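# Move the cardboard box from a floor tote onto the counter

## Task

Three totes sit on the floor and one of them holds the cardboard box: lift the box out and set it on the counter. When finished, every other object must lie completely inside totes that stand upright, the utility cart must still be standing upright, and the robot must be neither fallen over nor leaning. Anything that stays in place only because the robot is holding it does not count.

## Robot and tools

ROBOT. A Hello Robot Stretch 3 with a single arm: a two-wheeled base, a lift that rides up a mast, and a telescoping arm that reaches out on the robot's RIGHT side. The gripper cannot move forward on its own, so drive the base to shift it along x. The base measures 0.33 m long by 0.34 m wide. It turns on the spot about the point between the drive wheels, 0.05 m behind its front edge. With the arm pulled in and the wrist folded, the wrist pokes up to 0.06 m past the right side and a spin clears a 0.28 m radius. An unfolded, level gripper reaches beyond that radius. A loose object may occasionally get a short push from outside.

FRAMES. Base frame: origin on the floor midway between the drive wheels, x forward, y left, z up. hand_pose is reported in the base frame, at the point where the closed fingertips meet. With all wrist joints at zero, its x axis is up, its y axis runs back along the arm toward the mast, and its z axis points to the robot's rear. The fingertips are round pads 0.04 m wide and sit slightly nearer the wrist when fully open. The odometry frame is the base frame as it stood when the scene began.

execute_actions. Argument actions is a list holding one action, or an empty list, which only reports state and images. An action may contain base, joints or both, plus an optional contact_limits. All its motions begin together and may finish at different times. base holds exactly one relative command, measured from the base position in the latest reported state: {"translate_m": d}, a straight drive in metres from -1 to 1 with forward positive, or {"rotate_rad": d}, a turn on the spot in radians from -3.2 to 3.2 with left (counter-clockwise seen from above) positive. Sideways motion is impossible. joints is a map from joint name to an absolute target, and each joint has a tolerance for counting as done: lift_m 0 to 1.1 m ±0.004, the arm's height on the mast; arm_m 0 to 0.52 m ±0.004, the extension; wrist_yaw_rad -1.345 to 4.42 ±0.02, where 0 aims the gripper along the arm, positive swings it toward the front, and 3.0 folds it over the base; wrist_pitch_rad -1.57 to 0.451 ±0.05, 0 level, negative tips the fingertips down; wrist_roll_rad -2.911 to 2.911 ±0.02, 0 puts the fingers level side by side; gripper_m -0.089 to 0.179 ±0.004, bigger means wider, and the real fingertip gap is 0.007 m less near closed and 0.025 m less fully open, reaching 0 below 0.007; head_pan_rad -3.953 to 1.73 ±0.02, 0 forward, positive left, -1.57 looks along the arm; head_tilt_rad -1.53 to 0.419 ±0.02, 0 level, negative down. contact_limits accepts only {"arm_m": effort}, a motor_effort percentage from 1 to 100 at which the arm motion halts with contact_stop (about -effort when retracting); it also caps the arm's holding force until the next action. Too small a value halts at once; values above the maximum are cut down. Argument cameras lists head_camera, nav_camera, wrist_camera or all; leaving it out, null or ["all"] returns every camera, [] returns none. No action runs longer than 15 s. An unknown key or out-of-range number rejects the whole call and nothing moves. A joint or base left out of an action may keep pushing toward its previous target unnoticed. If a result reports a stop, the remaining execute_actions, wait and finished_scene calls in that same reply are skipped.

wait: seconds from 0 to 10; nothing new is commanded and the result matches an empty execute_actions. zoom_image: camera plus region [x0, y0, x1, y1] in pixels, (0, 0) at top left, at most 504 by 504, taken from that camera's latest full image. finished_scene: scene is the current scene's number; it ends the scene for good after the last command has been held and tells whether the task succeeded. Ending a reply without any tool call also ends things.

RESULTS. pictures names the cameras in image order. joint_positions gives current values. base_status and joint_status give how each motion ended: done (for the base, wheels turned the full amount even if slipping), off_target (stopped short, may still push), contact_stop, time_out or torque_fault (old target dropped). on_its_own covers uncommanded parts; its held at is the target held, not the position, and it flags efforts outside their rest range, meaning load or pushing. motor_effort is percent of maximum, positive toward higher joint values, with the peak in brackets; readings carry fixed bias plus noise, and positive wheel effort pushes forward. lidar_m: 12 distances in metres from the base origin, 30 degree sectors, the 1st straight ahead then counter-clockwise (4th left, 7th behind, 10th right), "-" for nothing; the scan plane is 0.17 m up, range 0.15 to 12 m, blind to clear objects and to the robot; the mast and a low lift can hide sectors 5, 6, 9 and 10; a leaning base may show the floor as a far wall. wrist_depth_mm (45 to 1000) and head_depth_mm (280 to 4000, sideways image) are 7 by 7 median depths from the top left. base_odometry counts wheel turns only; heading runs -3.142 to 3.142, left positive. turned_by_wheels and turned_by_imu give turning since the last result. base_tilt is in degrees, forward and right positive, with a fixed offset up to about 4.

SPEED. The base reaches 0.30 m/s and 1.9 rad/s only when stowed (lift_m under 0.30, arm_m under 0.03, wrist_yaw_rad over 2.54); otherwise 0.10 m/s and 0.63 rad/s. The robot keeps its last command while you are thinking.

CARE. Grip by sending gripper_m under the object's width; release with at least 0.02 above the touching value; neither the reading nor done proves a grasp; squeezing too hard triggers a stall guard and things may slip, so resend a different value to re-squeeze. The arm and lift halt and go slack when pressing firmly; a slack lift can sink under load or be pushed up by closing fingers on a surface. Base, wrist and head never halt on contact. A wrist servo pushed hard for several seconds goes limp for 10 s (torque_fault). Fold or unfold the wrist only with lift_m between 0.32 and 0.95, wrist_pitch_rad -0.4 and roll near 0; once folded, lift_m may drop to 0.25. With wrist_yaw_rad below -0.4 keep wrist_pitch_rad at -0.5 or lower. Pushing against something rigid with the gripper above about 0.45 m can tip the robot, more so with a raised contact limit or a repeated push. Do not drive while gripping or pushing something fixed, and avoid snagging furniture, especially reversing. If tilted, undo the last move in small steps, free the gripper, and lower lift_m to about 0.2. Avoid drops, slips, slams, hard hits and hard pushes.

Each tool is called after "Call:" by a JSON object that holds its "method" and its "body".

## Session

Call:
{"method": "execute_actions", "body": {"actions": []}}

Scene clock: 0.00 s.
base_odometry: x=+0.000 y=+0.000 heading=+0.000 (m, m, rad; odometry frame)
turned_by_wheels: +0.000 (rad since the last result)
turned_by_imu: +0.000 (rad since the last result)
base_tilt: forward=-0.6 right=-0.3 (deg)
lidar_m: 1.31 1.34 0.98 0.94 0.97 1.29 2.35 2.44 2.87 2.60 2.55 1.75
head_depth_mm: 1710 1703 1690 1661 1646 1574 1029 / 1707 1712 1700 1676 1663 1593 1036 / 1700 1710 1693 1694 1661 1610 1040 / 1686 1718 1693 1688 1669 1658 1056 / 1674 1725 1716 1690 1684 1664 1059 / 1665 1719 1701 1685 1688 1657 1653 / 1644 1736 1716 1701 1675 1666 1643
base_status: not commanded
joint_positions: lift_m=+0.334 arm_m=+0.002 wrist_yaw_rad=+3.019 wrist_pitch_rad=-0.467 wrist_roll_rad=+0.000 gripper_m=+0.037 head_pan_rad=+0.010 head_tilt_rad=+0.014
joint_status: not commanded
motor_effort: left_wheel=+0 right_wheel=+0 lift_m=+30 arm_m=+1 wrist_yaw_rad=+0 wrist_pitch_rad=+5 wrist_roll_rad=+0 gripper_m=-1 head_pan_rad=+1 head_tilt_rad=+2 (%)
hand_pose: x=+0.0054 y=+0.0690 z=+0.3358 quat_wxyz=(+0.206, +0.696, +0.121, +0.677) (m; base frame)
wrist_depth_mm: 791 - 894 900 966 - - / 853 - 966 - - - - / 941 - - - - - - / 835 819 833 812 806 797 808 / 663 666 683 652 658 655 649 / 563 557 - 550 574 548 544 / 477 493 - - 462 470 467
pictures: head_camera (sideways: a quarter turn clockwise sets it upright), nav_camera (sideways: a quarter turn counterclockwise sets it upright), wrist_camera
Images, in order (width x height): head_camera 896x504, nav_camera 672x504, wrist_camera 644x364.

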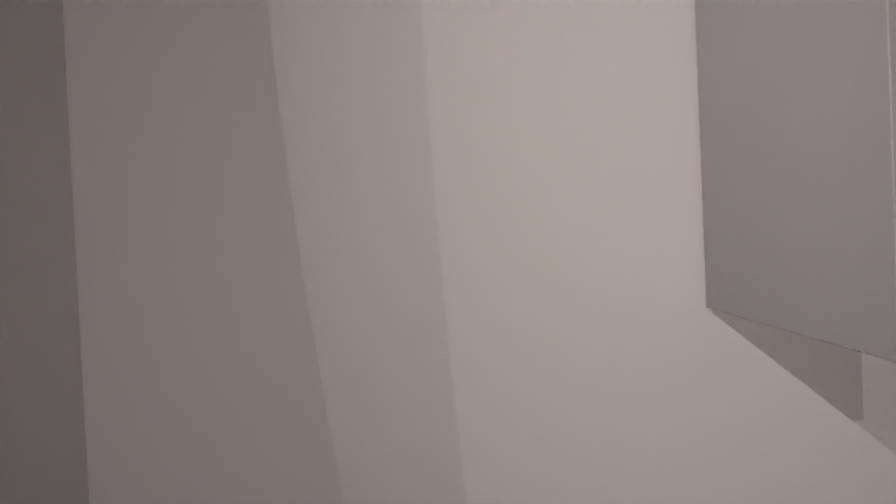

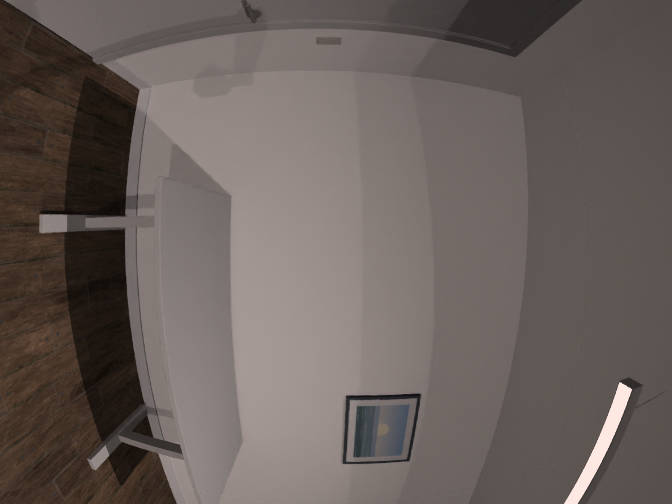

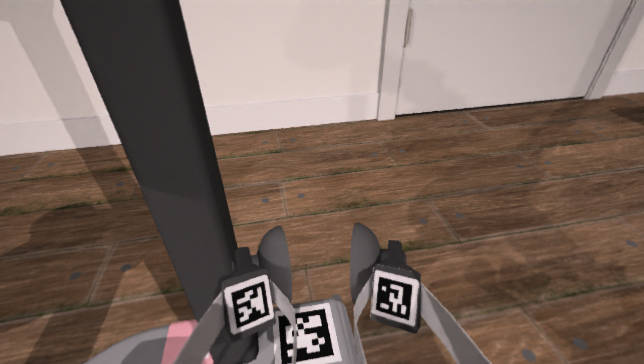

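Call:
{"method": "execute_actions", "body": {"actions": [{"joints":{"head_pan_rad":-1.57,"head_tilt_rad":-0.7}}]}}

Call:
{"method": "execute_actions", "body": {"actions": [{"joints":{"head_pan_rad":-2.8}}]}}

Scene clock: 1.47 s.
base_odometry: x=+0.000 y=+0.000 heading=+0.000 (m, m, rad; odometry frame)
turned_by_wheels: +0.000 (rad since the last result)
turned_by_imu: +0.000 (rad since the last result)
base_tilt: forward=-0.6 right=-0.3 (deg)
lidar_m: 1.31 1.34 0.98 0.94 0.96 1.30 2.35 2.44 2.87 2.60 2.55 1.75
head_depth_mm: 2325 2539 2600 2008 1605 1344 1145 / 2340 2572 2647 1988 1632 1353 1153 / 2356 2617 2748 2047 1644 1351 1160 / 2341 2633 2790 2070 1650 1368 1168 / 2337 2602 2816 2080 1648 1368 1175 / 2333 2623 2787 2115 1674 1390 1183 / 2334 2593 2797 2135 1697 1399 1189
base_status: not commanded
joint_positions: lift_m=+0.334 arm_m=+0.002 wrist_yaw_rad=+3.019 wrist_pitch_rad=-0.467 wrist_roll_rad=+0.000 gripper_m=+0.037 head_pan_rad=-1.563 head_tilt_rad=-0.691
joint_status: all done
motor_effort: left_wheel=+0(0) right_wheel=-1(0) lift_m=+30(30) arm_m=+1(1) wrist_yaw_rad=+0(0) wrist_pitch_rad=+5(5) wrist_roll_rad=+0(0) gripper_m=-1(0) head_pan_rad=-2(36) head_tilt_rad=-5(39) (%)
hand_pose: x=+0.0054 y=+0.0690 z=+0.3358 quat_wxyz=(+0.206, +0.696, +0.121, +0.677) (m; base frame)
wrist_depth_mm: 797 - 873 952 975 - - / 839 - 960 - - - - / 908 - - - - - - / 834 827 812 812 810 810 793 / 673 666 689 663 651 656 646 / 564 553 - 551 562 553 554 / 479 496 - - 460 470 477
pictures: head_camera (sideways: a quarter turn clockwise sets it upright), nav_camera (sideways: a quarter turn counterclockwise sets it upright), wrist_camera
Images, in order (width x height): head_camera 896x504, nav_camera 672x504, wrist_camera 644x364.

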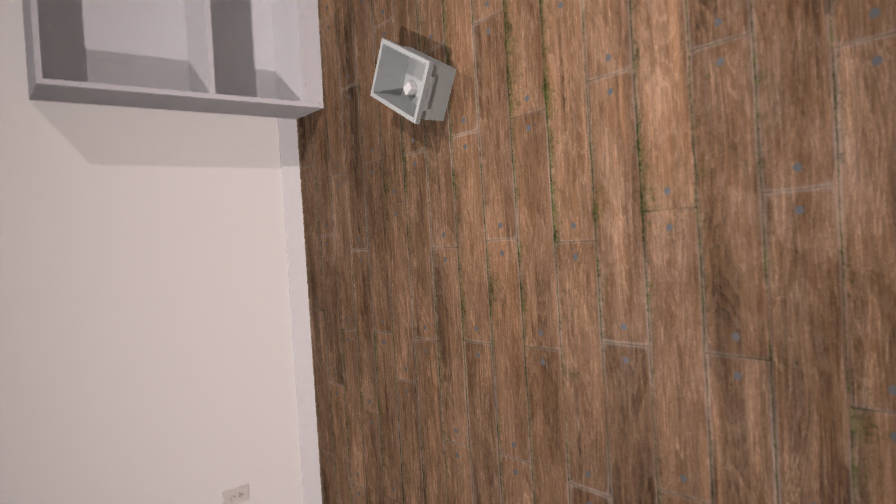

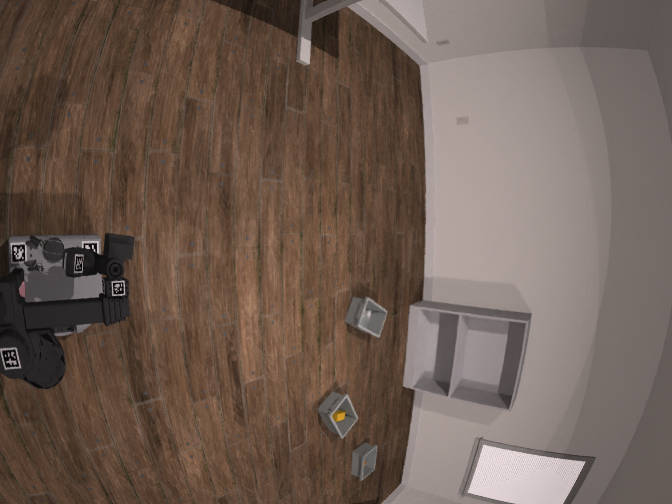

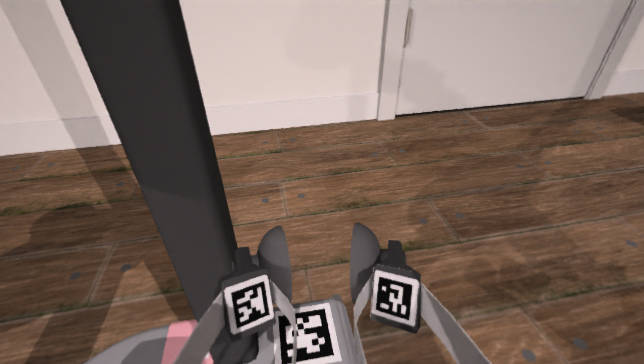

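Scene clock: 2.63 s.
base_odometry: x=+0.000 y=+0.000 heading=+0.000 (m, m, rad; odometry frame)
turned_by_wheels: +0.000 (rad since the last result)
turned_by_imu: +0.000 (rad since the last result)
base_tilt: forward=-0.6 right=-0.3 (deg)
lidar_m: 1.31 1.33 0.98 0.94 0.96 1.29 2.35 2.43 2.87 2.60 2.55 1.75
head_depth_mm: 2306 2094 2350 2023 1602 1339 1144 / 2391 2175 2418 2022 1615 1348 1158 / 2455 2247 2514 2051 1628 1360 1159 / 2546 2320 2565 2077 1647 1366 1171 / 2598 2412 2675 2101 1658 1379 1177 / 2718 2521 2760 2133 1669 1390 1185 / 2863 3293 2921 2144 1695 1409 1188
base_status: not commanded
joint_positions: lift_m=+0.334 arm_m=+0.002 wrist_yaw_rad=+3.019 wrist_pitch_rad=-0.467 wrist_roll_rad=+0.000 gripper_m=+0.037 head_pan_rad=-2.793 head_tilt_rad=-0.691
joint_status: all done
motor_effort: left_wheel=+0(0) right_wheel=-1(1) lift_m=+29(30) arm_m=+1(1) wrist_yaw_rad=+0(0) wrist_pitch_rad=+5(5) wrist_roll_rad=+0(0) gripper_m=-1(1) head_pan_rad=-2(33) head_tilt_rad=-4(3) (%)
hand_pose: x=+0.0054 y=+0.0690 z=+0.3358 quat_wxyz=(+0.206, +0.696, +0.121, +0.677) (m; base frame)
wrist_depth_mm: 797 - 883 947 972 - - / 883 - 975 - - - - / 929 - - - - - - / 819 818 811 812 812 795 803 / 663 671 688 655 666 642 651 / 562 558 - 549 562 550 545 / 483 489 - - 462 473 473
pictures: head_camera (sideways: a quarter turn clockwise sets it upright), nav_camera (sideways: a quarter turn counterclockwise sets it upright), wrist_camera
Images, in order (width x height): head_camera 896x504, nav_camera 672x504, wrist_camera 644x364.

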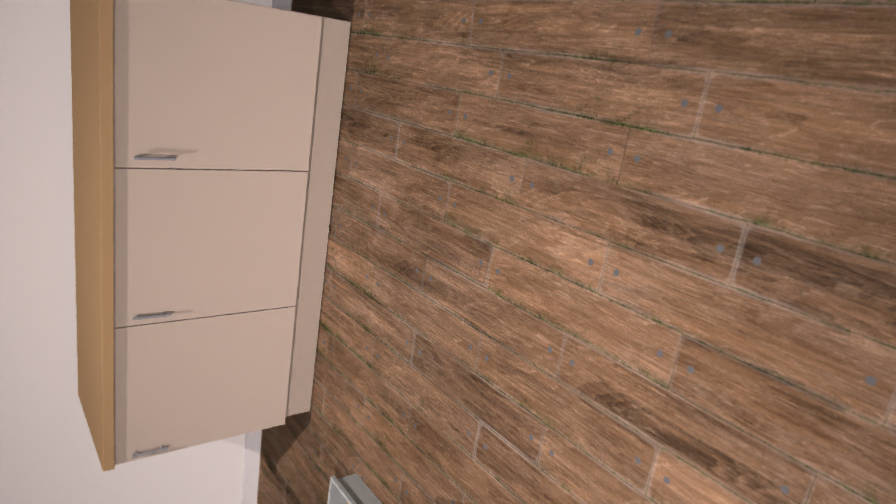

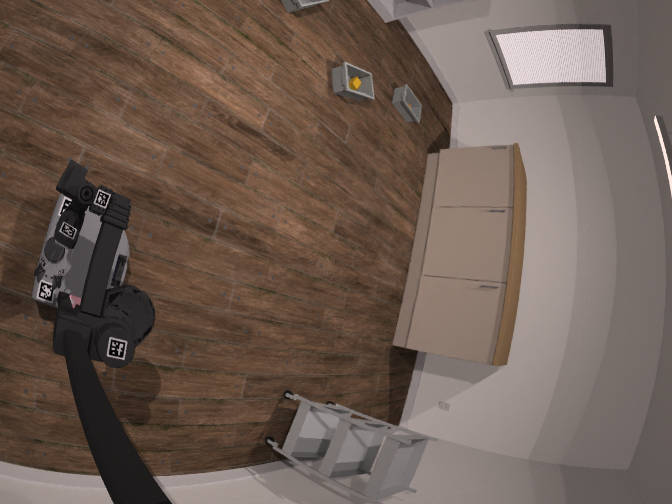

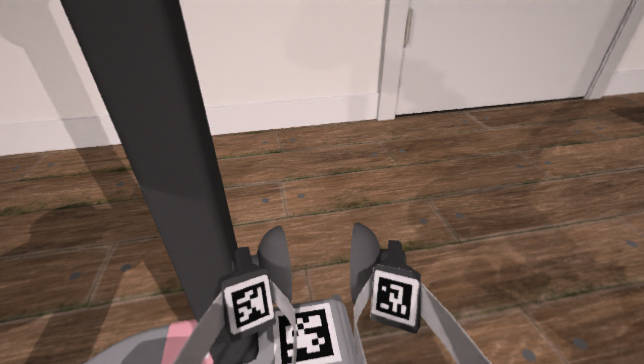

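Call:
{"method": "execute_actions", "body": {"actions": [{"joints":{"lift_m":0.27,"head_pan_rad":0.2,"head_tilt_rad":-1.0}}], "cameras": []}}

Call:
{"method": "execute_actions", "body": {"actions": [{"base":{"rotate_rad":-2.35}}], "cameras": []}}

Call:
{"method": "execute_actions", "body": {"actions": [{"base":{"translate_m":1}}], "cameras": []}}

Call:
{"method": "execute_actions", "body": {"actions": [{"base":{"translate_m":0.35}}]}}

Scene clock: 8.10 s.
base_odometry: x=+0.000 y=+0.000 heading=+0.000 (m, m, rad; odometry frame)
turned_by_wheels: +0.000 (rad since the last result)
turned_by_imu: +0.001 (rad since the last result)
base_tilt: forward=-0.6 right=-0.3 (deg)
lidar_m: 1.31 1.34 0.98 0.94 0.96 1.29 2.35 2.44 2.88 2.60 2.55 1.75
head_depth_mm: 1137 1780 1746 1511 1329 1178 1066 / 1150 1815 1775 1514 1330 1184 1071 / 1166 1411 1738 1545 1345 1202 1081 / 1520 1891 1808 1541 1356 1200 1093 / 1611 1919 1826 1558 1353 1211 1092 / 1635 1950 1855 1567 1375 1221 1099 / 1640 1826 1774 1590 1391 1231 1103
base_status: not commanded
joint_positions: lift_m=+0.270 arm_m=+0.002 wrist_yaw_rad=+3.019 wrist_pitch_rad=-0.467 wrist_roll_rad=+0.000 gripper_m=+0.037 head_pan_rad=+0.193 head_tilt_rad=-0.987
joint_status: all done
motor_effort: left_wheel=+0(0) right_wheel=-1(0) lift_m=+26(26) arm_m=+1(1) wrist_yaw_rad=+0(0) wrist_pitch_rad=+5(5) wrist_roll_rad=+0(0) gripper_m=+0(1) head_pan_rad=+3(37) head_tilt_rad=-5(27) (%)
hand_pose: x=+0.0054 y=+0.0689 z=+0.2720 quat_wxyz=(+0.206, +0.696, +0.122, +0.677) (m; base frame)
wrist_depth_mm: 793 - 894 934 958 - - / 872 - 962 - - - - / 885 - 921 915 897 899 893 / 706 712 693 704 697 692 688 / 568 568 594 558 560 557 559 / 476 495 - - 481 473 474 / - - - - 399 407 402
pictures: none
No camera images: the call's "cameras" was empty. Leave "cameras" out to get every camera's image.

Scene clock: 10.77 s.
base_odometry: x=+0.000 y=+0.000 heading=-2.350 (m, m, rad; odometry frame)
turned_by_wheels: -2.350 (rad since the last result)
turned_by_imu: -2.313 (rad since the last result)
base_tilt: forward=-0.6 right=-0.3 (deg)
lidar_m: 2.74 2.61 2.82 1.75 1.75 1.31 1.07 0.93 0.94 1.08 1.36 2.36
head_depth_mm: 2550 2073 1743 1499 1332 1181 1067 / 2443 2092 1766 1519 1328 1186 1070 / 2658 2055 1775 1536 1349 1192 1077 / 2663 2115 1793 1537 1351 1204 1088 / 2551 2172 1818 1549 1359 1207 1096 / 2507 2187 1832 1566 1373 1217 1095 / 2423 2231 1833 1585 1382 1229 1104
base_status: done
joint_positions: lift_m=+0.270 arm_m=+0.002 wrist_yaw_rad=+3.019 wrist_pitch_rad=-0.467 wrist_roll_rad=+0.000 gripper_m=+0.037 head_pan_rad=+0.193 head_tilt_rad=-0.988
joint_status: not commanded
motor_effort: left_wheel=+4(12) right_wheel=-4(8) lift_m=+26(25) arm_m=+1(1) wrist_yaw_rad=+1(0) wrist_pitch_rad=+5(6) wrist_roll_rad=+0(0) gripper_m=-1(1) head_pan_rad=+3(4) head_tilt_rad=-6(5) (%)
hand_pose: x=+0.0054 y=+0.0689 z=+0.2720 quat_wxyz=(+0.206, +0.696, +0.122, +0.677) (m; base frame)
wrist_depth_mm: - - - - - - - / - - - - - - - / 945 - 917 904 907 883 895 / 715 697 704 706 692 685 696 / 573 572 587 561 557 563 562 / 477 488 - - 491 473 470 / - - - - 397 409 401
pictures: none
No camera images: the call's "cameras" was empty. Leave "cameras" out to get every camera's image.

Scene clock: 15.70 s.
base_odometry: x=-0.703 y=-0.712 heading=-2.350 (m, m, rad; odometry frame)
turned_by_wheels: +0.000 (rad since the last result)
turned_by_imu: +0.009 (rad since the last result)
base_tilt: forward=-0.6 right=-0.3 (deg)
lidar_m: 1.95 1.94 1.83 2.46 2.45 2.15 1.90 1.64 1.26 1.33 1.66 1.66
head_depth_mm: 2446 2070 1751 1504 1322 1184 1065 / 2527 2113 1757 1525 1335 1184 1072 / 2447 2125 1776 1501 1349 1196 1071 / 2308 2150 1796 1509 1352 1207 1091 / 2144 2162 1810 1524 1365 1210 1094 / 1953 2034 1829 1564 1372 1217 1097 / 1751 1997 1851 1589 1379 1224 1105
base_status: done
joint_positions: lift_m=+0.270 arm_m=+0.002 wrist_yaw_rad=+3.019 wrist_pitch_rad=-0.467 wrist_roll_rad=+0.000 gripper_m=+0.037 head_pan_rad=+0.193 head_tilt_rad=-0.988
joint_status: not commanded
motor_effort: left_wheel=+2(11) right_wheel=-3(6) lift_m=+26(26) arm_m=+1(1) wrist_yaw_rad=+0(0) wrist_pitch_rad=+5(5) wrist_roll_rad=+0(0) gripper_m=-1(1) head_pan_rad=+3(3) head_tilt_rad=-6(5) (%)
hand_pose: x=+0.0054 y=+0.0689 z=+0.2720 quat_wxyz=(+0.206, +0.696, +0.122, +0.677) (m; base frame)
wrist_depth_mm: - - - - - - - / - - - - - - - / 904 - 920 909 905 893 886 / 716 703 695 700 685 704 680 / 575 567 586 559 565 565 563 / 481 493 - - 486 473 468 / - - - - 396 408 401
pictures: none
No camera images: the call's "cameras" was empty. Leave "cameras" out to get every camera's image.

Scene clock: 18.53 s.
base_odometry: x=-0.948 y=-0.961 heading=-2.350 (m, m, rad; odometry frame)
turned_by_wheels: +0.000 (rad since the last result)
turned_by_imu: +0.004 (rad since the last result)
base_tilt: forward=-0.6 right=-0.3 (deg)
lidar_m: 2.17 1.63 1.62 2.17 2.27 2.47 2.17 1.88 1.41 1.63 1.42 1.42
head_depth_mm: 2263 2079 1755 1499 1322 1178 1066 / 2354 2096 1688 1508 1336 1185 1072 / 2215 2117 1733 1528 1341 1197 1078 / 2021 2148 1788 1548 1316 1203 1089 / 1889 2094 1813 1557 1319 1208 1095 / 1759 2014 1829 1564 1373 1217 1094 / 1610 1838 1802 1577 1381 1228 1101
base_status: done
joint_positions: lift_m=+0.270 arm_m=+0.002 wrist_yaw_rad=+3.019 wrist_pitch_rad=-0.467 wrist_roll_rad=+0.000 gripper_m=+0.037 head_pan_rad=+0.193 head_tilt_rad=-0.988
joint_status: not commanded
motor_effort: left_wheel=+2(11) right_wheel=-3(5) lift_m=+26(26) arm_m=+1(1) wrist_yaw_rad=+0(0) wrist_pitch_rad=+5(5) wrist_roll_rad=+0(0) gripper_m=+0(1) head_pan_rad=+3(3) head_tilt_rad=-5(6) (%)
hand_pose: x=+0.0054 y=+0.0689 z=+0.2720 quat_wxyz=(+0.206, +0.696, +0.122, +0.677) (m; base frame)
wrist_depth_mm: - - - - - - - / - - - - - - - / 950 - 908 893 908 895 890 / 713 694 700 698 700 652 540 / 571 571 587 572 559 543 419 / 478 495 - - 490 475 440 / - - - - 402 408 405
pictures: head_camera (sideways: a quarter turn clockwise sets it upright), nav_camera (sideways: a quarter turn counterclockwise sets it upright), wrist_camera
Images, in order (width x height): head_camera 896x504, nav_camera 672x504, wrist_camera 644x364.

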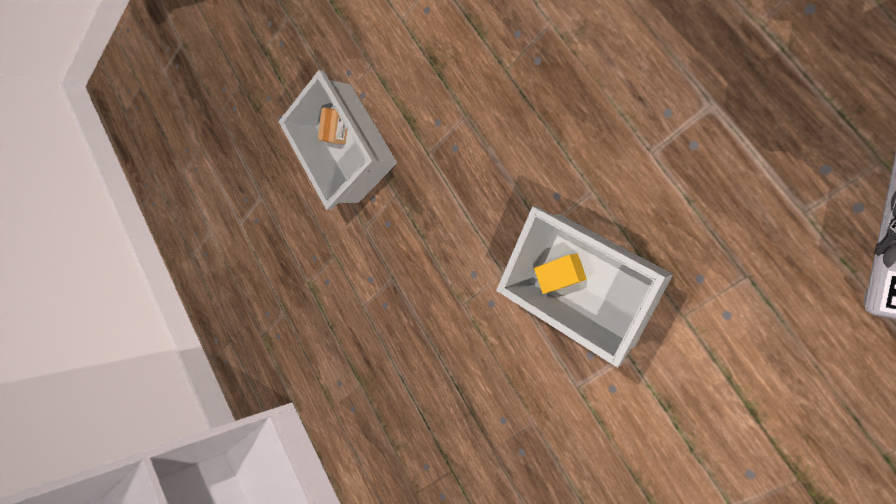

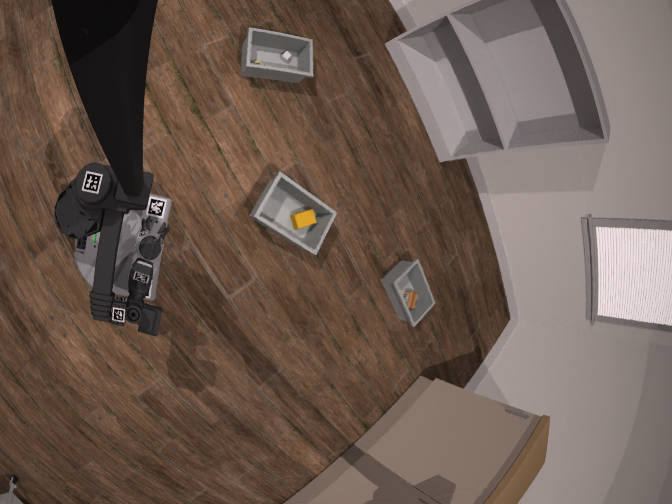

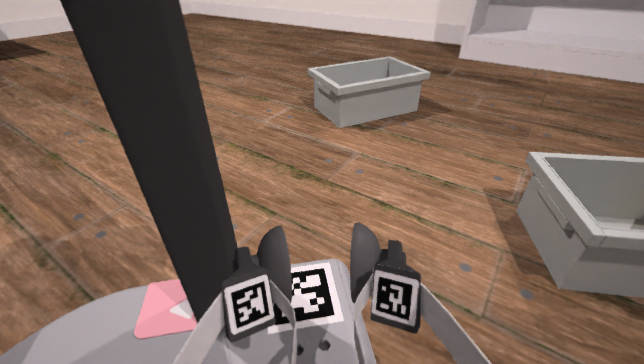

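Call:
{"method": "execute_actions", "body": {"actions": [{"base":{"rotate_rad":-0.52}}], "cameras": []}}

Call:
{"method": "execute_actions", "body": {"actions": [{"base":{"translate_m":0.9}}], "cameras": ["nav_camera"]}}

Call:
{"method": "execute_actions", "body": {"actions": [{"base":{"rotate_rad":2.92},"joints":{"head_pan_rad":-1.57,"head_tilt_rad":-1.15}}], "cameras": []}}

Call:
{"method": "execute_actions", "body": {"actions": [{"joints":{"lift_m":0.45,"arm_m":0.25,"wrist_pitch_rad":-0.4}}], "cameras": ["head_camera"]}}

Call:
{"method": "execute_actions", "body": {"actions": [{"joints":{"wrist_yaw_rad":0,"wrist_pitch_rad":-1.5,"gripper_m":0.13}}]}}

Scene clock: 20.97 s.
base_odometry: x=-0.948 y=-0.961 heading=-2.869 (m, m, rad; odometry frame)
turned_by_wheels: -0.520 (rad since the last result)
turned_by_imu: -0.511 (rad since the last result)
base_tilt: forward=-0.6 right=-0.3 (deg)
lidar_m: 1.42 2.17 1.63 1.61 2.19 2.27 2.47 2.17 1.88 1.41 1.62 1.42
head_depth_mm: 1241 1439 1690 1501 1329 1182 1063 / 1303 1534 1758 1510 1337 1186 1074 / 1375 1608 1777 1536 1340 1197 1082 / 1469 1892 1798 1543 1349 1199 1094 / 2173 2165 1804 1546 1364 1207 1093 / 2270 2202 1795 1534 1311 1216 1096 / 2288 2220 1856 1590 1384 1192 1101
base_status: done
joint_positions: lift_m=+0.270 arm_m=+0.002 wrist_yaw_rad=+3.019 wrist_pitch_rad=-0.467 wrist_roll_rad=+0.000 gripper_m=+0.037 head_pan_rad=+0.193 head_tilt_rad=-0.989
joint_status: not commanded
motor_effort: left_wheel=+3(10) right_wheel=-4(8) lift_m=+26(26) arm_m=+1(1) wrist_yaw_rad=+1(0) wrist_pitch_rad=+5(5) wrist_roll_rad=+0(0) gripper_m=+0(1) head_pan_rad=+3(3) head_tilt_rad=-6(5) (%)
hand_pose: x=+0.0054 y=+0.0689 z=+0.2720 quat_wxyz=(+0.206, +0.696, +0.122, +0.677) (m; base frame)
wrist_depth_mm: - - - - - - - / - - - - - - - / 919 - 909 916 716 702 890 / 707 717 716 698 585 612 697 / 570 563 580 566 562 558 550 / 474 503 - - 492 471 472 / - - - - 396 405 407
pictures: none
No camera images: the call's "cameras" was empty. Leave "cameras" out to get every camera's image.

Scene clock: 25.67 s.
base_odometry: x=-1.815 y=-1.203 heading=-2.869 (m, m, rad; odometry frame)
turned_by_wheels: +0.000 (rad since the last result)
turned_by_imu: +0.008 (rad since the last result)
base_tilt: forward=-0.6 right=-0.3 (deg)
lidar_m: 0.57 0.67 1.64 1.39 1.87 3.11 3.35 2.43 1.69 1.07 0.64 0.57
head_depth_mm: 750 604 661 816 1068 1182 1064 / 759 613 708 887 1261 1185 1071 / 770 638 760 969 1299 1198 1075 / 785 664 819 1067 1354 1202 1092 / 792 696 892 1266 1361 1209 1090 / 1305 763 1790 1570 1372 1219 1092 / 1417 1739 1854 1581 1377 1187 1103
base_status: done
joint_positions: lift_m=+0.270 arm_m=+0.002 wrist_yaw_rad=+3.019 wrist_pitch_rad=-0.467 wrist_roll_rad=+0.000 gripper_m=+0.037 head_pan_rad=+0.193 head_tilt_rad=-0.989
joint_status: not commanded
motor_effort: left_wheel=+2(11) right_wheel=-3(6) lift_m=+25(26) arm_m=+1(1) wrist_yaw_rad=+0(0) wrist_pitch_rad=+5(5) wrist_roll_rad=+0(0) gripper_m=+0(0) head_pan_rad=+2(3) head_tilt_rad=-6(6) (%)
hand_pose: x=+0.0054 y=+0.0689 z=+0.2720 quat_wxyz=(+0.206, +0.696, +0.122, +0.677) (m; base frame)
wrist_depth_mm: - - - - - - - / - - - - - - - / 922 - 918 724 747 909 902 / 606 702 707 700 691 694 675 / 538 574 588 567 561 557 558 / 486 496 - - 485 468 469 / - - - - 397 406 406
pictures: nav_camera (sideways: a quarter turn counterclockwise sets it upright)
Images, in order (width x height): nav_camera 672x504.

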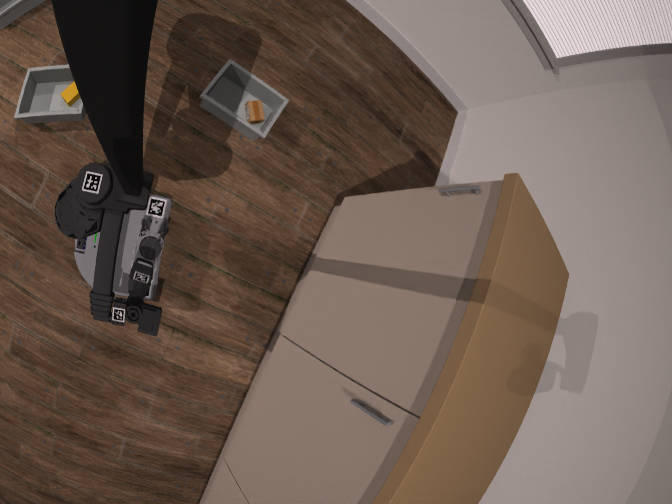

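Scene clock: 28.60 s.
base_odometry: x=-1.815 y=-1.203 heading=+0.051 (m, m, rad; odometry frame)
turned_by_wheels: +2.920 (rad since the last result)
turned_by_imu: +2.874 (rad since the last result)
base_tilt: forward=-0.6 right=-0.3 (deg)
lidar_m: 3.12 2.88 1.69 1.69 0.76 0.58 0.57 0.60 1.68 1.39 1.39 2.42
head_depth_mm: 1587 1721 1528 1379 1252 1157 - / 1595 1726 1548 1373 1261 - - / 1594 1753 1551 1363 1267 - - / 1597 1758 1563 1382 1282 1172 1080 / 1589 1761 1589 1424 1283 1175 1089 / 1491 1692 1599 1432 1301 1189 1092 / 1388 1712 1597 1441 1283 1193 1103
base_status: done
joint_positions: lift_m=+0.270 arm_m=+0.002 wrist_yaw_rad=+3.019 wrist_pitch_rad=-0.467 wrist_roll_rad=+0.000 gripper_m=+0.037 head_pan_rad=-1.563 head_tilt_rad=-1.136
joint_status: all done
motor_effort: left_wheel=-2(8) right_wheel=+2(11) lift_m=+26(26) arm_m=+0(1) wrist_yaw_rad=+1(1) wrist_pitch_rad=+5(5) wrist_roll_rad=+0(0) gripper_m=-1(0) head_pan_rad=-2(36) head_tilt_rad=-7(22) (%)
hand_pose: x=+0.0054 y=+0.0688 z=+0.2720 quat_wxyz=(+0.206, +0.696, +0.122, +0.677) (m; base frame)
wrist_depth_mm: 753 - - - - - - / 786 - - - - - - / 814 - 916 898 912 894 890 / 715 715 706 687 702 687 687 / 578 575 594 559 559 556 555 / 478 495 - - 489 468 466 / - - - - 396 405 411
pictures: none
No camera images: the call's "cameras" was empty. Leave "cameras" out to get every camera's image.

Scene clock: 31.67 s.
base_odometry: x=-1.815 y=-1.203 heading=+0.051 (m, m, rad; odometry frame)
turned_by_wheels: +0.000 (rad since the last result)
turned_by_imu: +0.001 (rad since the last result)
base_tilt: forward=-0.7 right=-0.3 (deg)
lidar_m: 3.12 2.88 1.69 1.69 0.76 0.58 0.57 0.60 1.68 1.39 1.39 2.43
head_depth_mm: 1596 1713 1528 1381 1254 1162 - / 1588 1731 1540 1398 1278 - - / 1595 1751 1555 1345 1276 1196 - / 1594 1761 1567 1372 1282 1183 1083 / 1606 1781 1578 1423 1294 1180 1089 / 1485 1688 1589 1433 1296 1185 1091 / 1400 1716 1608 1443 1290 1192 1099
base_status: not commanded
joint_positions: lift_m=+0.450 arm_m=+0.250 wrist_yaw_rad=+3.019 wrist_pitch_rad=-0.424 wrist_roll_rad=+0.000 gripper_m=+0.037 head_pan_rad=-1.563 head_tilt_rad=-1.136
joint_status: all done
motor_effort: left_wheel=-3(2) right_wheel=+3(3) lift_m=+34(34) arm_m=+4(4) wrist_yaw_rad=+0(0) wrist_pitch_rad=+9(12) wrist_roll_rad=+0(0) gripper_m=+0(1) head_pan_rad=-2(2) head_tilt_rad=-7(6) (%)
hand_pose: x=+0.0061 y=-0.1727 z=+0.4612 quat_wxyz=(+0.191, +0.699, +0.106, +0.681) (m; base frame)
wrist_depth_mm: 806 - - - - - - / 788 - - - - - - / 806 - - - - - - / 810 - - - - - - / 824 877 933 919 886 882 858 / 736 769 - 731 744 728 726 / 631 633 - 630 593 612 612
pictures: head_camera (sideways: a quarter turn clockwise sets it upright)
Images, in order (width x height): head_camera 896x504.

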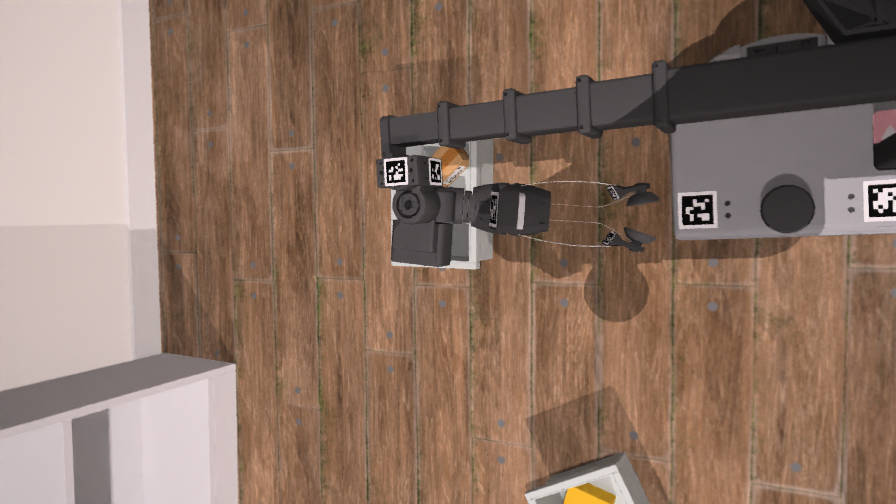

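Scene clock: 34.20 s.
base_odometry: x=-1.815 y=-1.203 heading=+0.051 (m, m, rad; odometry frame)
turned_by_wheels: +0.000 (rad since the last result)
turned_by_imu: +0.001 (rad since the last result)
base_tilt: forward=-0.6 right=-0.3 (deg)
lidar_m: 3.11 2.88 1.69 1.69 0.76 0.58 0.57 0.60 1.68 1.39 1.40 2.43
head_depth_mm: 1593 1720 1534 1381 1250 1159 - / 1587 1729 1542 1396 1275 - - / 1606 1750 1551 - 1277 1198 - / 1613 1765 1568 1379 1282 1186 1082 / 1605 1767 1582 1417 1290 1181 1091 / 1483 1684 1591 1429 1296 1182 1092 / 1398 1703 1593 1444 1285 1191 1098
base_status: not commanded
joint_positions: lift_m=+0.450 arm_m=+0.250 wrist_yaw_rad=+0.002 wrist_pitch_rad=-1.492 wrist_roll_rad=+0.000 gripper_m=+0.130 head_pan_rad=-1.563 head_tilt_rad=-1.136
joint_status: all done
motor_effort: left_wheel=-3(3) right_wheel=+3(3) lift_m=+34(34) arm_m=+4(4) wrist_yaw_rad=-2(1) wrist_pitch_rad=-3(9) wrist_roll_rad=+0(0) gripper_m=+0(78) head_pan_rad=-2(2) head_tilt_rad=-7(7) (%)
hand_pose: x=-0.0216 y=-0.3907 z=+0.3312 quat_wxyz=(+0.520, +0.481, -0.518, -0.480) (m; base frame)
wrist_depth_mm: 461 467 471 479 429 486 496 / 464 476 479 487 470 491 502 / 477 482 485 488 494 499 511 / 485 478 488 499 501 505 510 / 488 487 495 499 502 512 525 / 490 498 504 502 523 515 529 / 498 507 508 520 522 524 534
pictures: head_camera (sideways: a quarter turn clockwise sets it upright), nav_camera (sideways: a quarter turn counterclockwise sets it upright), wrist_camera
Images, in order (width x height): head_camera 896x504, nav_camera 672x504, wrist_camera 644x364.

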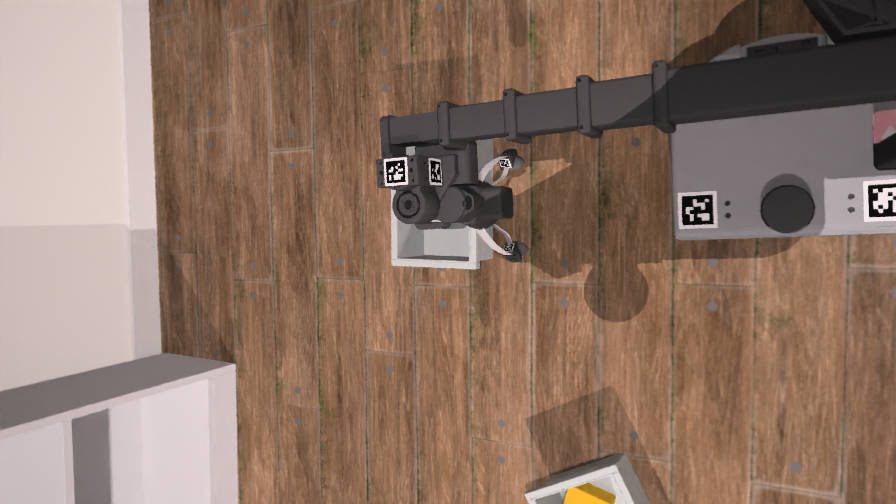

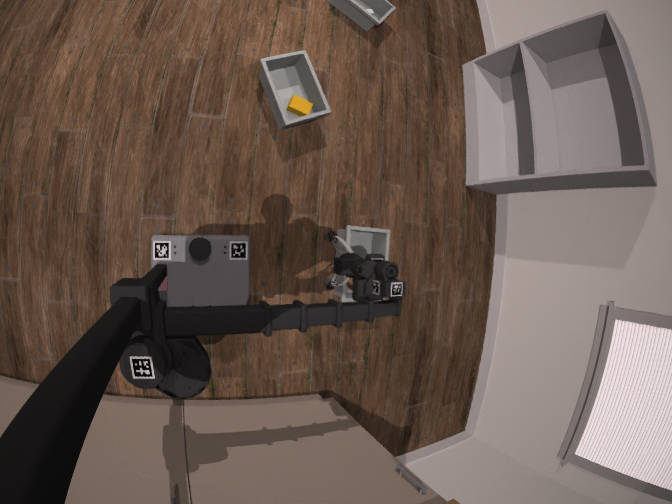

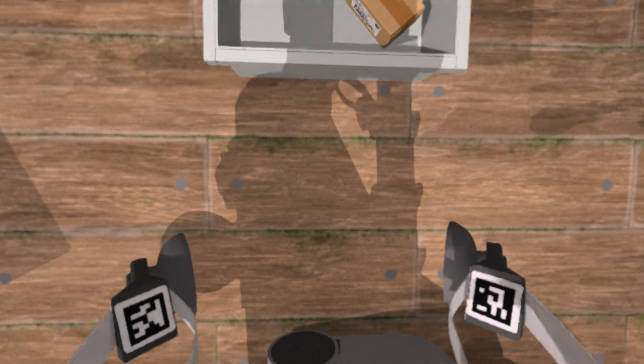

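Call:
{"method": "execute_actions", "body": {"actions": [{"base":{"translate_m":-0.1},"joints":{"lift_m":0.32,"arm_m":0.46,"wrist_pitch_rad":-1.57,"wrist_roll_rad":-0.6}}]}}

Scene clock: 37.17 s.
base_odometry: x=-1.915 y=-1.208 heading=+0.050 (m, m, rad; odometry frame)
turned_by_wheels: +0.000 (rad since the last result)
turned_by_imu: +0.000 (rad since the last result)
base_tilt: forward=-0.6 right=-0.3 (deg)
lidar_m: 3.22 2.89 1.72 1.72 0.63 0.48 0.47 0.50 1.62 1.63 1.42 2.42
head_depth_mm: 1583 1721 1532 1372 1256 1155 - / 1597 1740 1540 1394 1273 - - / 1601 1750 1603 1346 1270 1201 - / 1594 1767 1596 1387 1273 1190 1081 / 1596 1753 1580 1402 1289 1177 1089 / 1567 1740 1593 1437 1301 1186 1094 / 1400 1703 1601 1437 1308 1193 1103
base_status: done
joint_positions: lift_m=+0.320 arm_m=+0.460 wrist_yaw_rad=+0.001 wrist_pitch_rad=-1.554 wrist_roll_rad=-0.595 gripper_m=+0.130 head_pan_rad=-1.563 head_tilt_rad=-1.136
joint_status: all done
joint sent to its limit — the command would take wrist_pitch_rad past its lower limit, so that joint was sent only as far as its limit.
motor_effort: left_wheel=-2(7) right_wheel=+2(2) lift_m=+25(29) arm_m=+4(4) wrist_yaw_rad=+0(2) wrist_pitch_rad=-4(3) wrist_roll_rad=-3(4) gripper_m=+0(0) head_pan_rad=-2(2) head_tilt_rad=-6(7) (%)
hand_pose: x=-0.0216 y=-0.5849 z=+0.2023 quat_wxyz=(+0.630, +0.620, -0.333, -0.329) (m; base frame)
wrist_depth_mm: 326 251 332 311 257 347 352 / 223 292 339 343 279 354 361 / 342 257 343 346 324 269 367 / 349 350 291 358 306 373 372 / 353 356 362 329 273 381 387 / 358 363 372 304 381 387 394 / 372 379 381 390 394 403 405
pictures: head_camera (sideways: a quarter turn clockwise sets it upright), nav_camera (sideways: a quarter turn counterclockwise sets it upright), wrist_camera
Images, in order (width x height): head_camera 896x504, nav_camera 672x504, wrist_camera 644x364.

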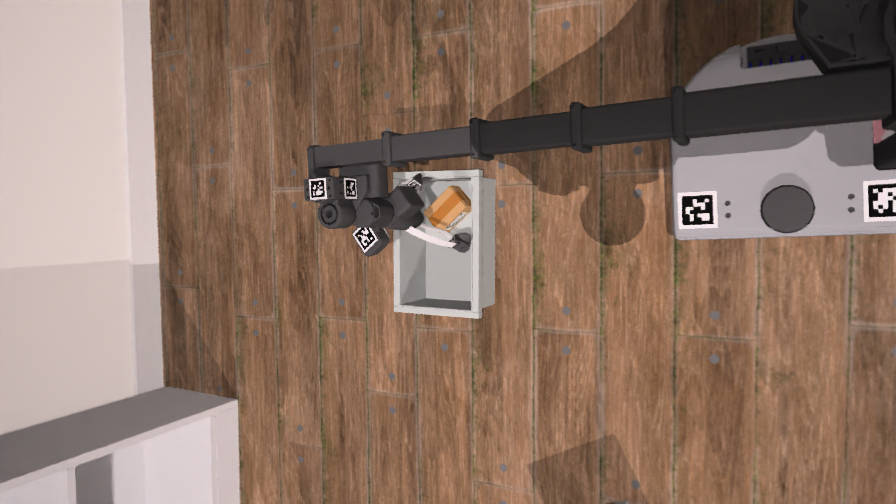

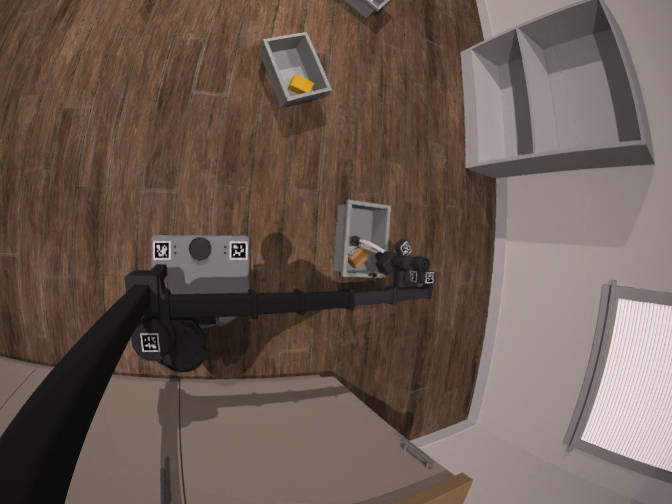

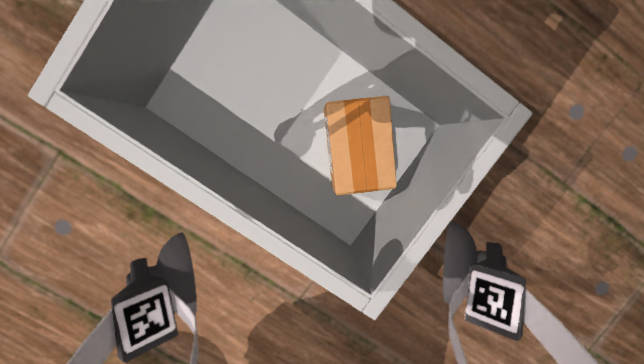

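Call:
{"method": "execute_actions", "body": {"actions": [{"base":{"translate_m":-0.015},"joints":{"lift_m":0.28,"arm_m":0.505,"gripper_m":0.105,"wrist_roll_rad":-0.67}}]}}

Scene clock: 38.97 s.
base_odometry: x=-1.930 y=-1.209 heading=+0.050 (m, m, rad; odometry frame)
turned_by_wheels: +0.000 (rad since the last result)
turned_by_imu: +0.000 (rad since the last result)
base_tilt: forward=-0.6 right=-0.3 (deg)
lidar_m: 3.23 2.89 1.72 1.72 0.61 0.46 0.45 0.48 0.69 1.63 1.43 2.41
head_depth_mm: 1579 1728 1528 1379 1252 1158 - / 1594 1734 1538 1390 1262 - - / 1590 1745 1614 1351 1266 1198 - / 1584 1763 1588 1374 1273 1194 1085 / 1586 1776 1582 1392 1289 1183 1088 / 1556 1723 1594 1425 1297 1189 1093 / 1372 1696 1607 1442 1303 1199 1102
base_status: done
joint_positions: lift_m=+0.280 arm_m=+0.505 wrist_yaw_rad=+0.001 wrist_pitch_rad=-1.555 wrist_roll_rad=-0.665 gripper_m=+0.105 head_pan_rad=-1.563 head_tilt_rad=-1.136
joint_status: all done
motor_effort: left_wheel=-3(7) right_wheel=+2(5) lift_m=+25(24) arm_m=+4(2) wrist_yaw_rad=+0(0) wrist_pitch_rad=-3(4) wrist_roll_rad=-4(3) gripper_m=-1(78) head_pan_rad=-2(2) head_tilt_rad=-7(6) (%)
hand_pose: x=-0.0215 y=-0.6298 z=+0.1623 quat_wxyz=(+0.641, +0.631, -0.311, -0.307) (m; base frame)
wrist_depth_mm: 204 266 291 196 304 308 311 / 234 296 300 300 213 315 320 / 243 299 306 306 234 319 324 / 192 262 312 265 298 226 335 / 315 210 306 285 242 339 344 / 323 325 245 285 210 346 351 / 328 334 335 222 349 356 361
pictures: head_camera (sideways: a quarter turn clockwise sets it upright), nav_camera (sideways: a quarter turn counterclockwise sets it upright), wrist_camera
Images, in order (width x height): head_camera 896x504, nav_camera 672x504, wrist_camera 644x364.

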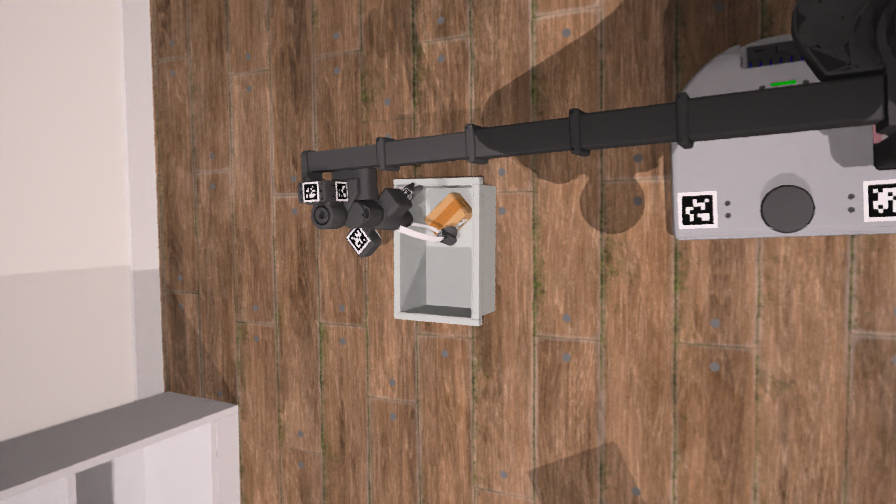

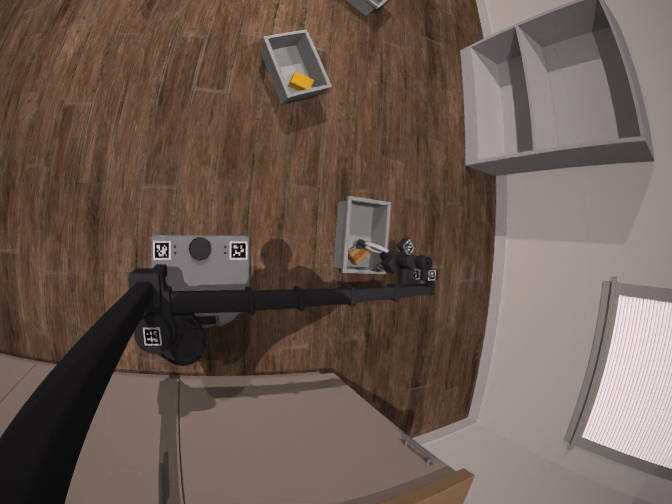

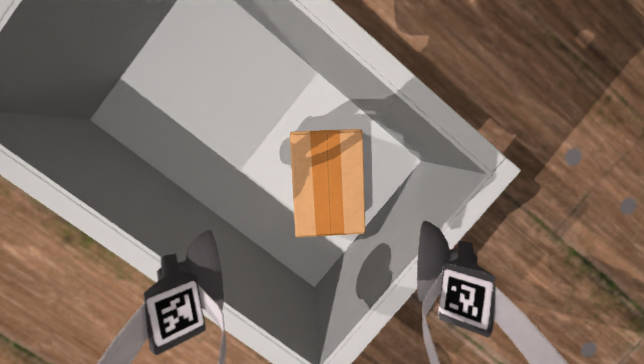

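Right finger is close to the rim; shift along the box's length.

Call:
{"method": "execute_actions", "body": {"actions": [{"base":{"translate_m":0.008},"joints":{"lift_m":0.22,"arm_m":0.52,"gripper_m":0.092}}]}}

Scene clock: 40.47 s.
base_odometry: x=-1.922 y=-1.208 heading=+0.050 (m, m, rad; odometry frame)
turned_by_wheels: +0.000 (rad since the last result)
turned_by_imu: +0.000 (rad since the last result)
base_tilt: forward=-0.6 right=-0.2 (deg)
lidar_m: 3.22 2.90 1.72 1.72 0.62 0.47 0.46 0.49 1.61 1.63 1.42 2.42
head_depth_mm: 1587 1719 1531 1376 1259 1161 - / 1583 1728 1553 1389 1272 - - / 1596 1751 1594 1338 1271 1204 - / 1599 1754 1581 1378 1282 1183 1083 / 1594 1751 1581 1399 1291 1177 1090 / 1565 1721 1587 1431 1294 1182 1091 / 1401 1708 1612 1441 1306 1191 1096
base_status: done
joint_positions: lift_m=+0.220 arm_m=+0.520 wrist_yaw_rad=+0.001 wrist_pitch_rad=-1.555 wrist_roll_rad=-0.665 gripper_m=+0.092 head_pan_rad=-1.563 head_tilt_rad=-1.136
joint_status: all done
motor_effort: left_wheel=-2(4) right_wheel=+3(8) lift_m=+25(25) arm_m=+4(6) wrist_yaw_rad=-1(1) wrist_pitch_rad=-4(3) wrist_roll_rad=-4(3) gripper_m=+0(57) head_pan_rad=-2(2) head_tilt_rad=-6(6) (%)
hand_pose: x=-0.0215 y=-0.6447 z=+0.1023 quat_wxyz=(+0.641, +0.631, -0.311, -0.307) (m; base frame)
wrist_depth_mm: 195 232 234 131 244 246 252 / 222 239 241 226 132 254 257 / 240 244 245 248 170 257 263 / 217 250 252 204 256 141 269 / 179 228 257 209 242 166 276 / 154 180 262 258 225 147 285 / 140 153 203 243 175 285 291
pictures: head_camera (sideways: a quarter turn clockwise sets it upright), nav_camera (sideways: a quarter turn counterclockwise sets it upright), wrist_camera
Images, in order (width x height): head_camera 896x504, nav_camera 672x504, wrist_camera 644x364.

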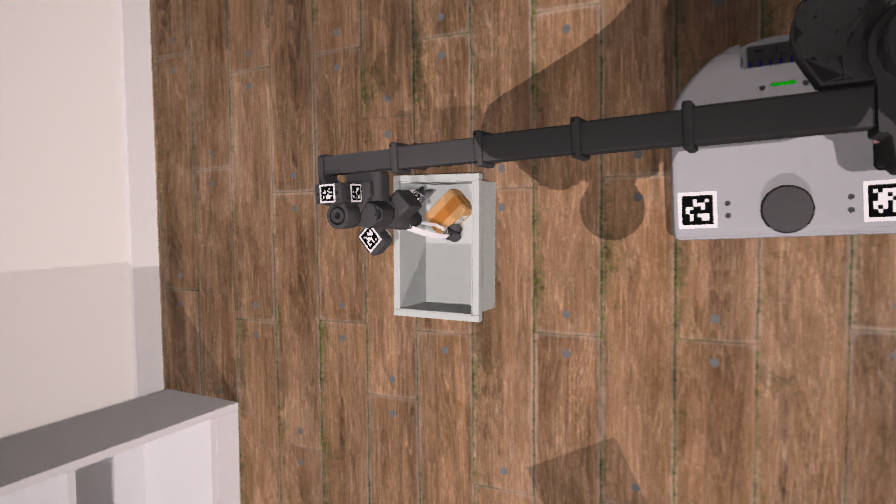

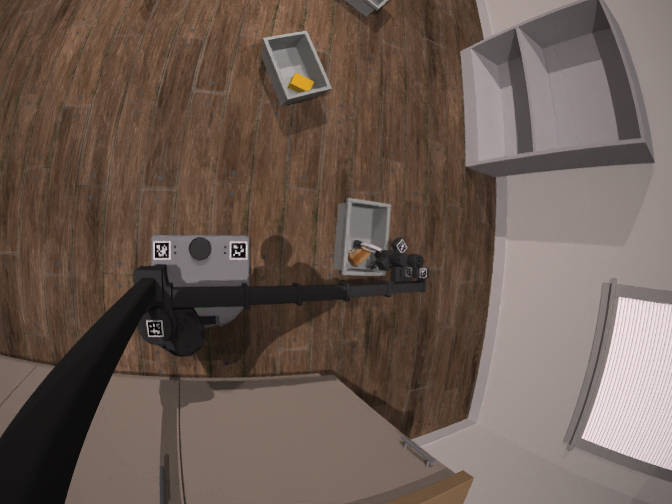

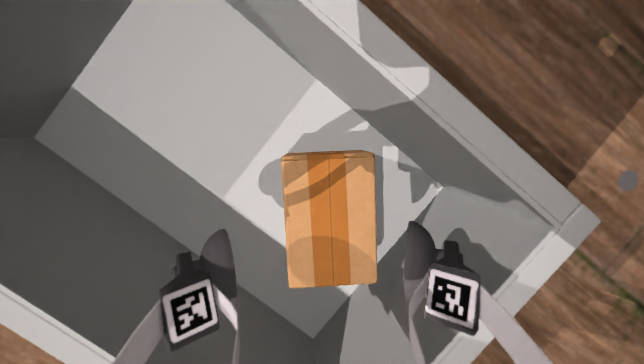

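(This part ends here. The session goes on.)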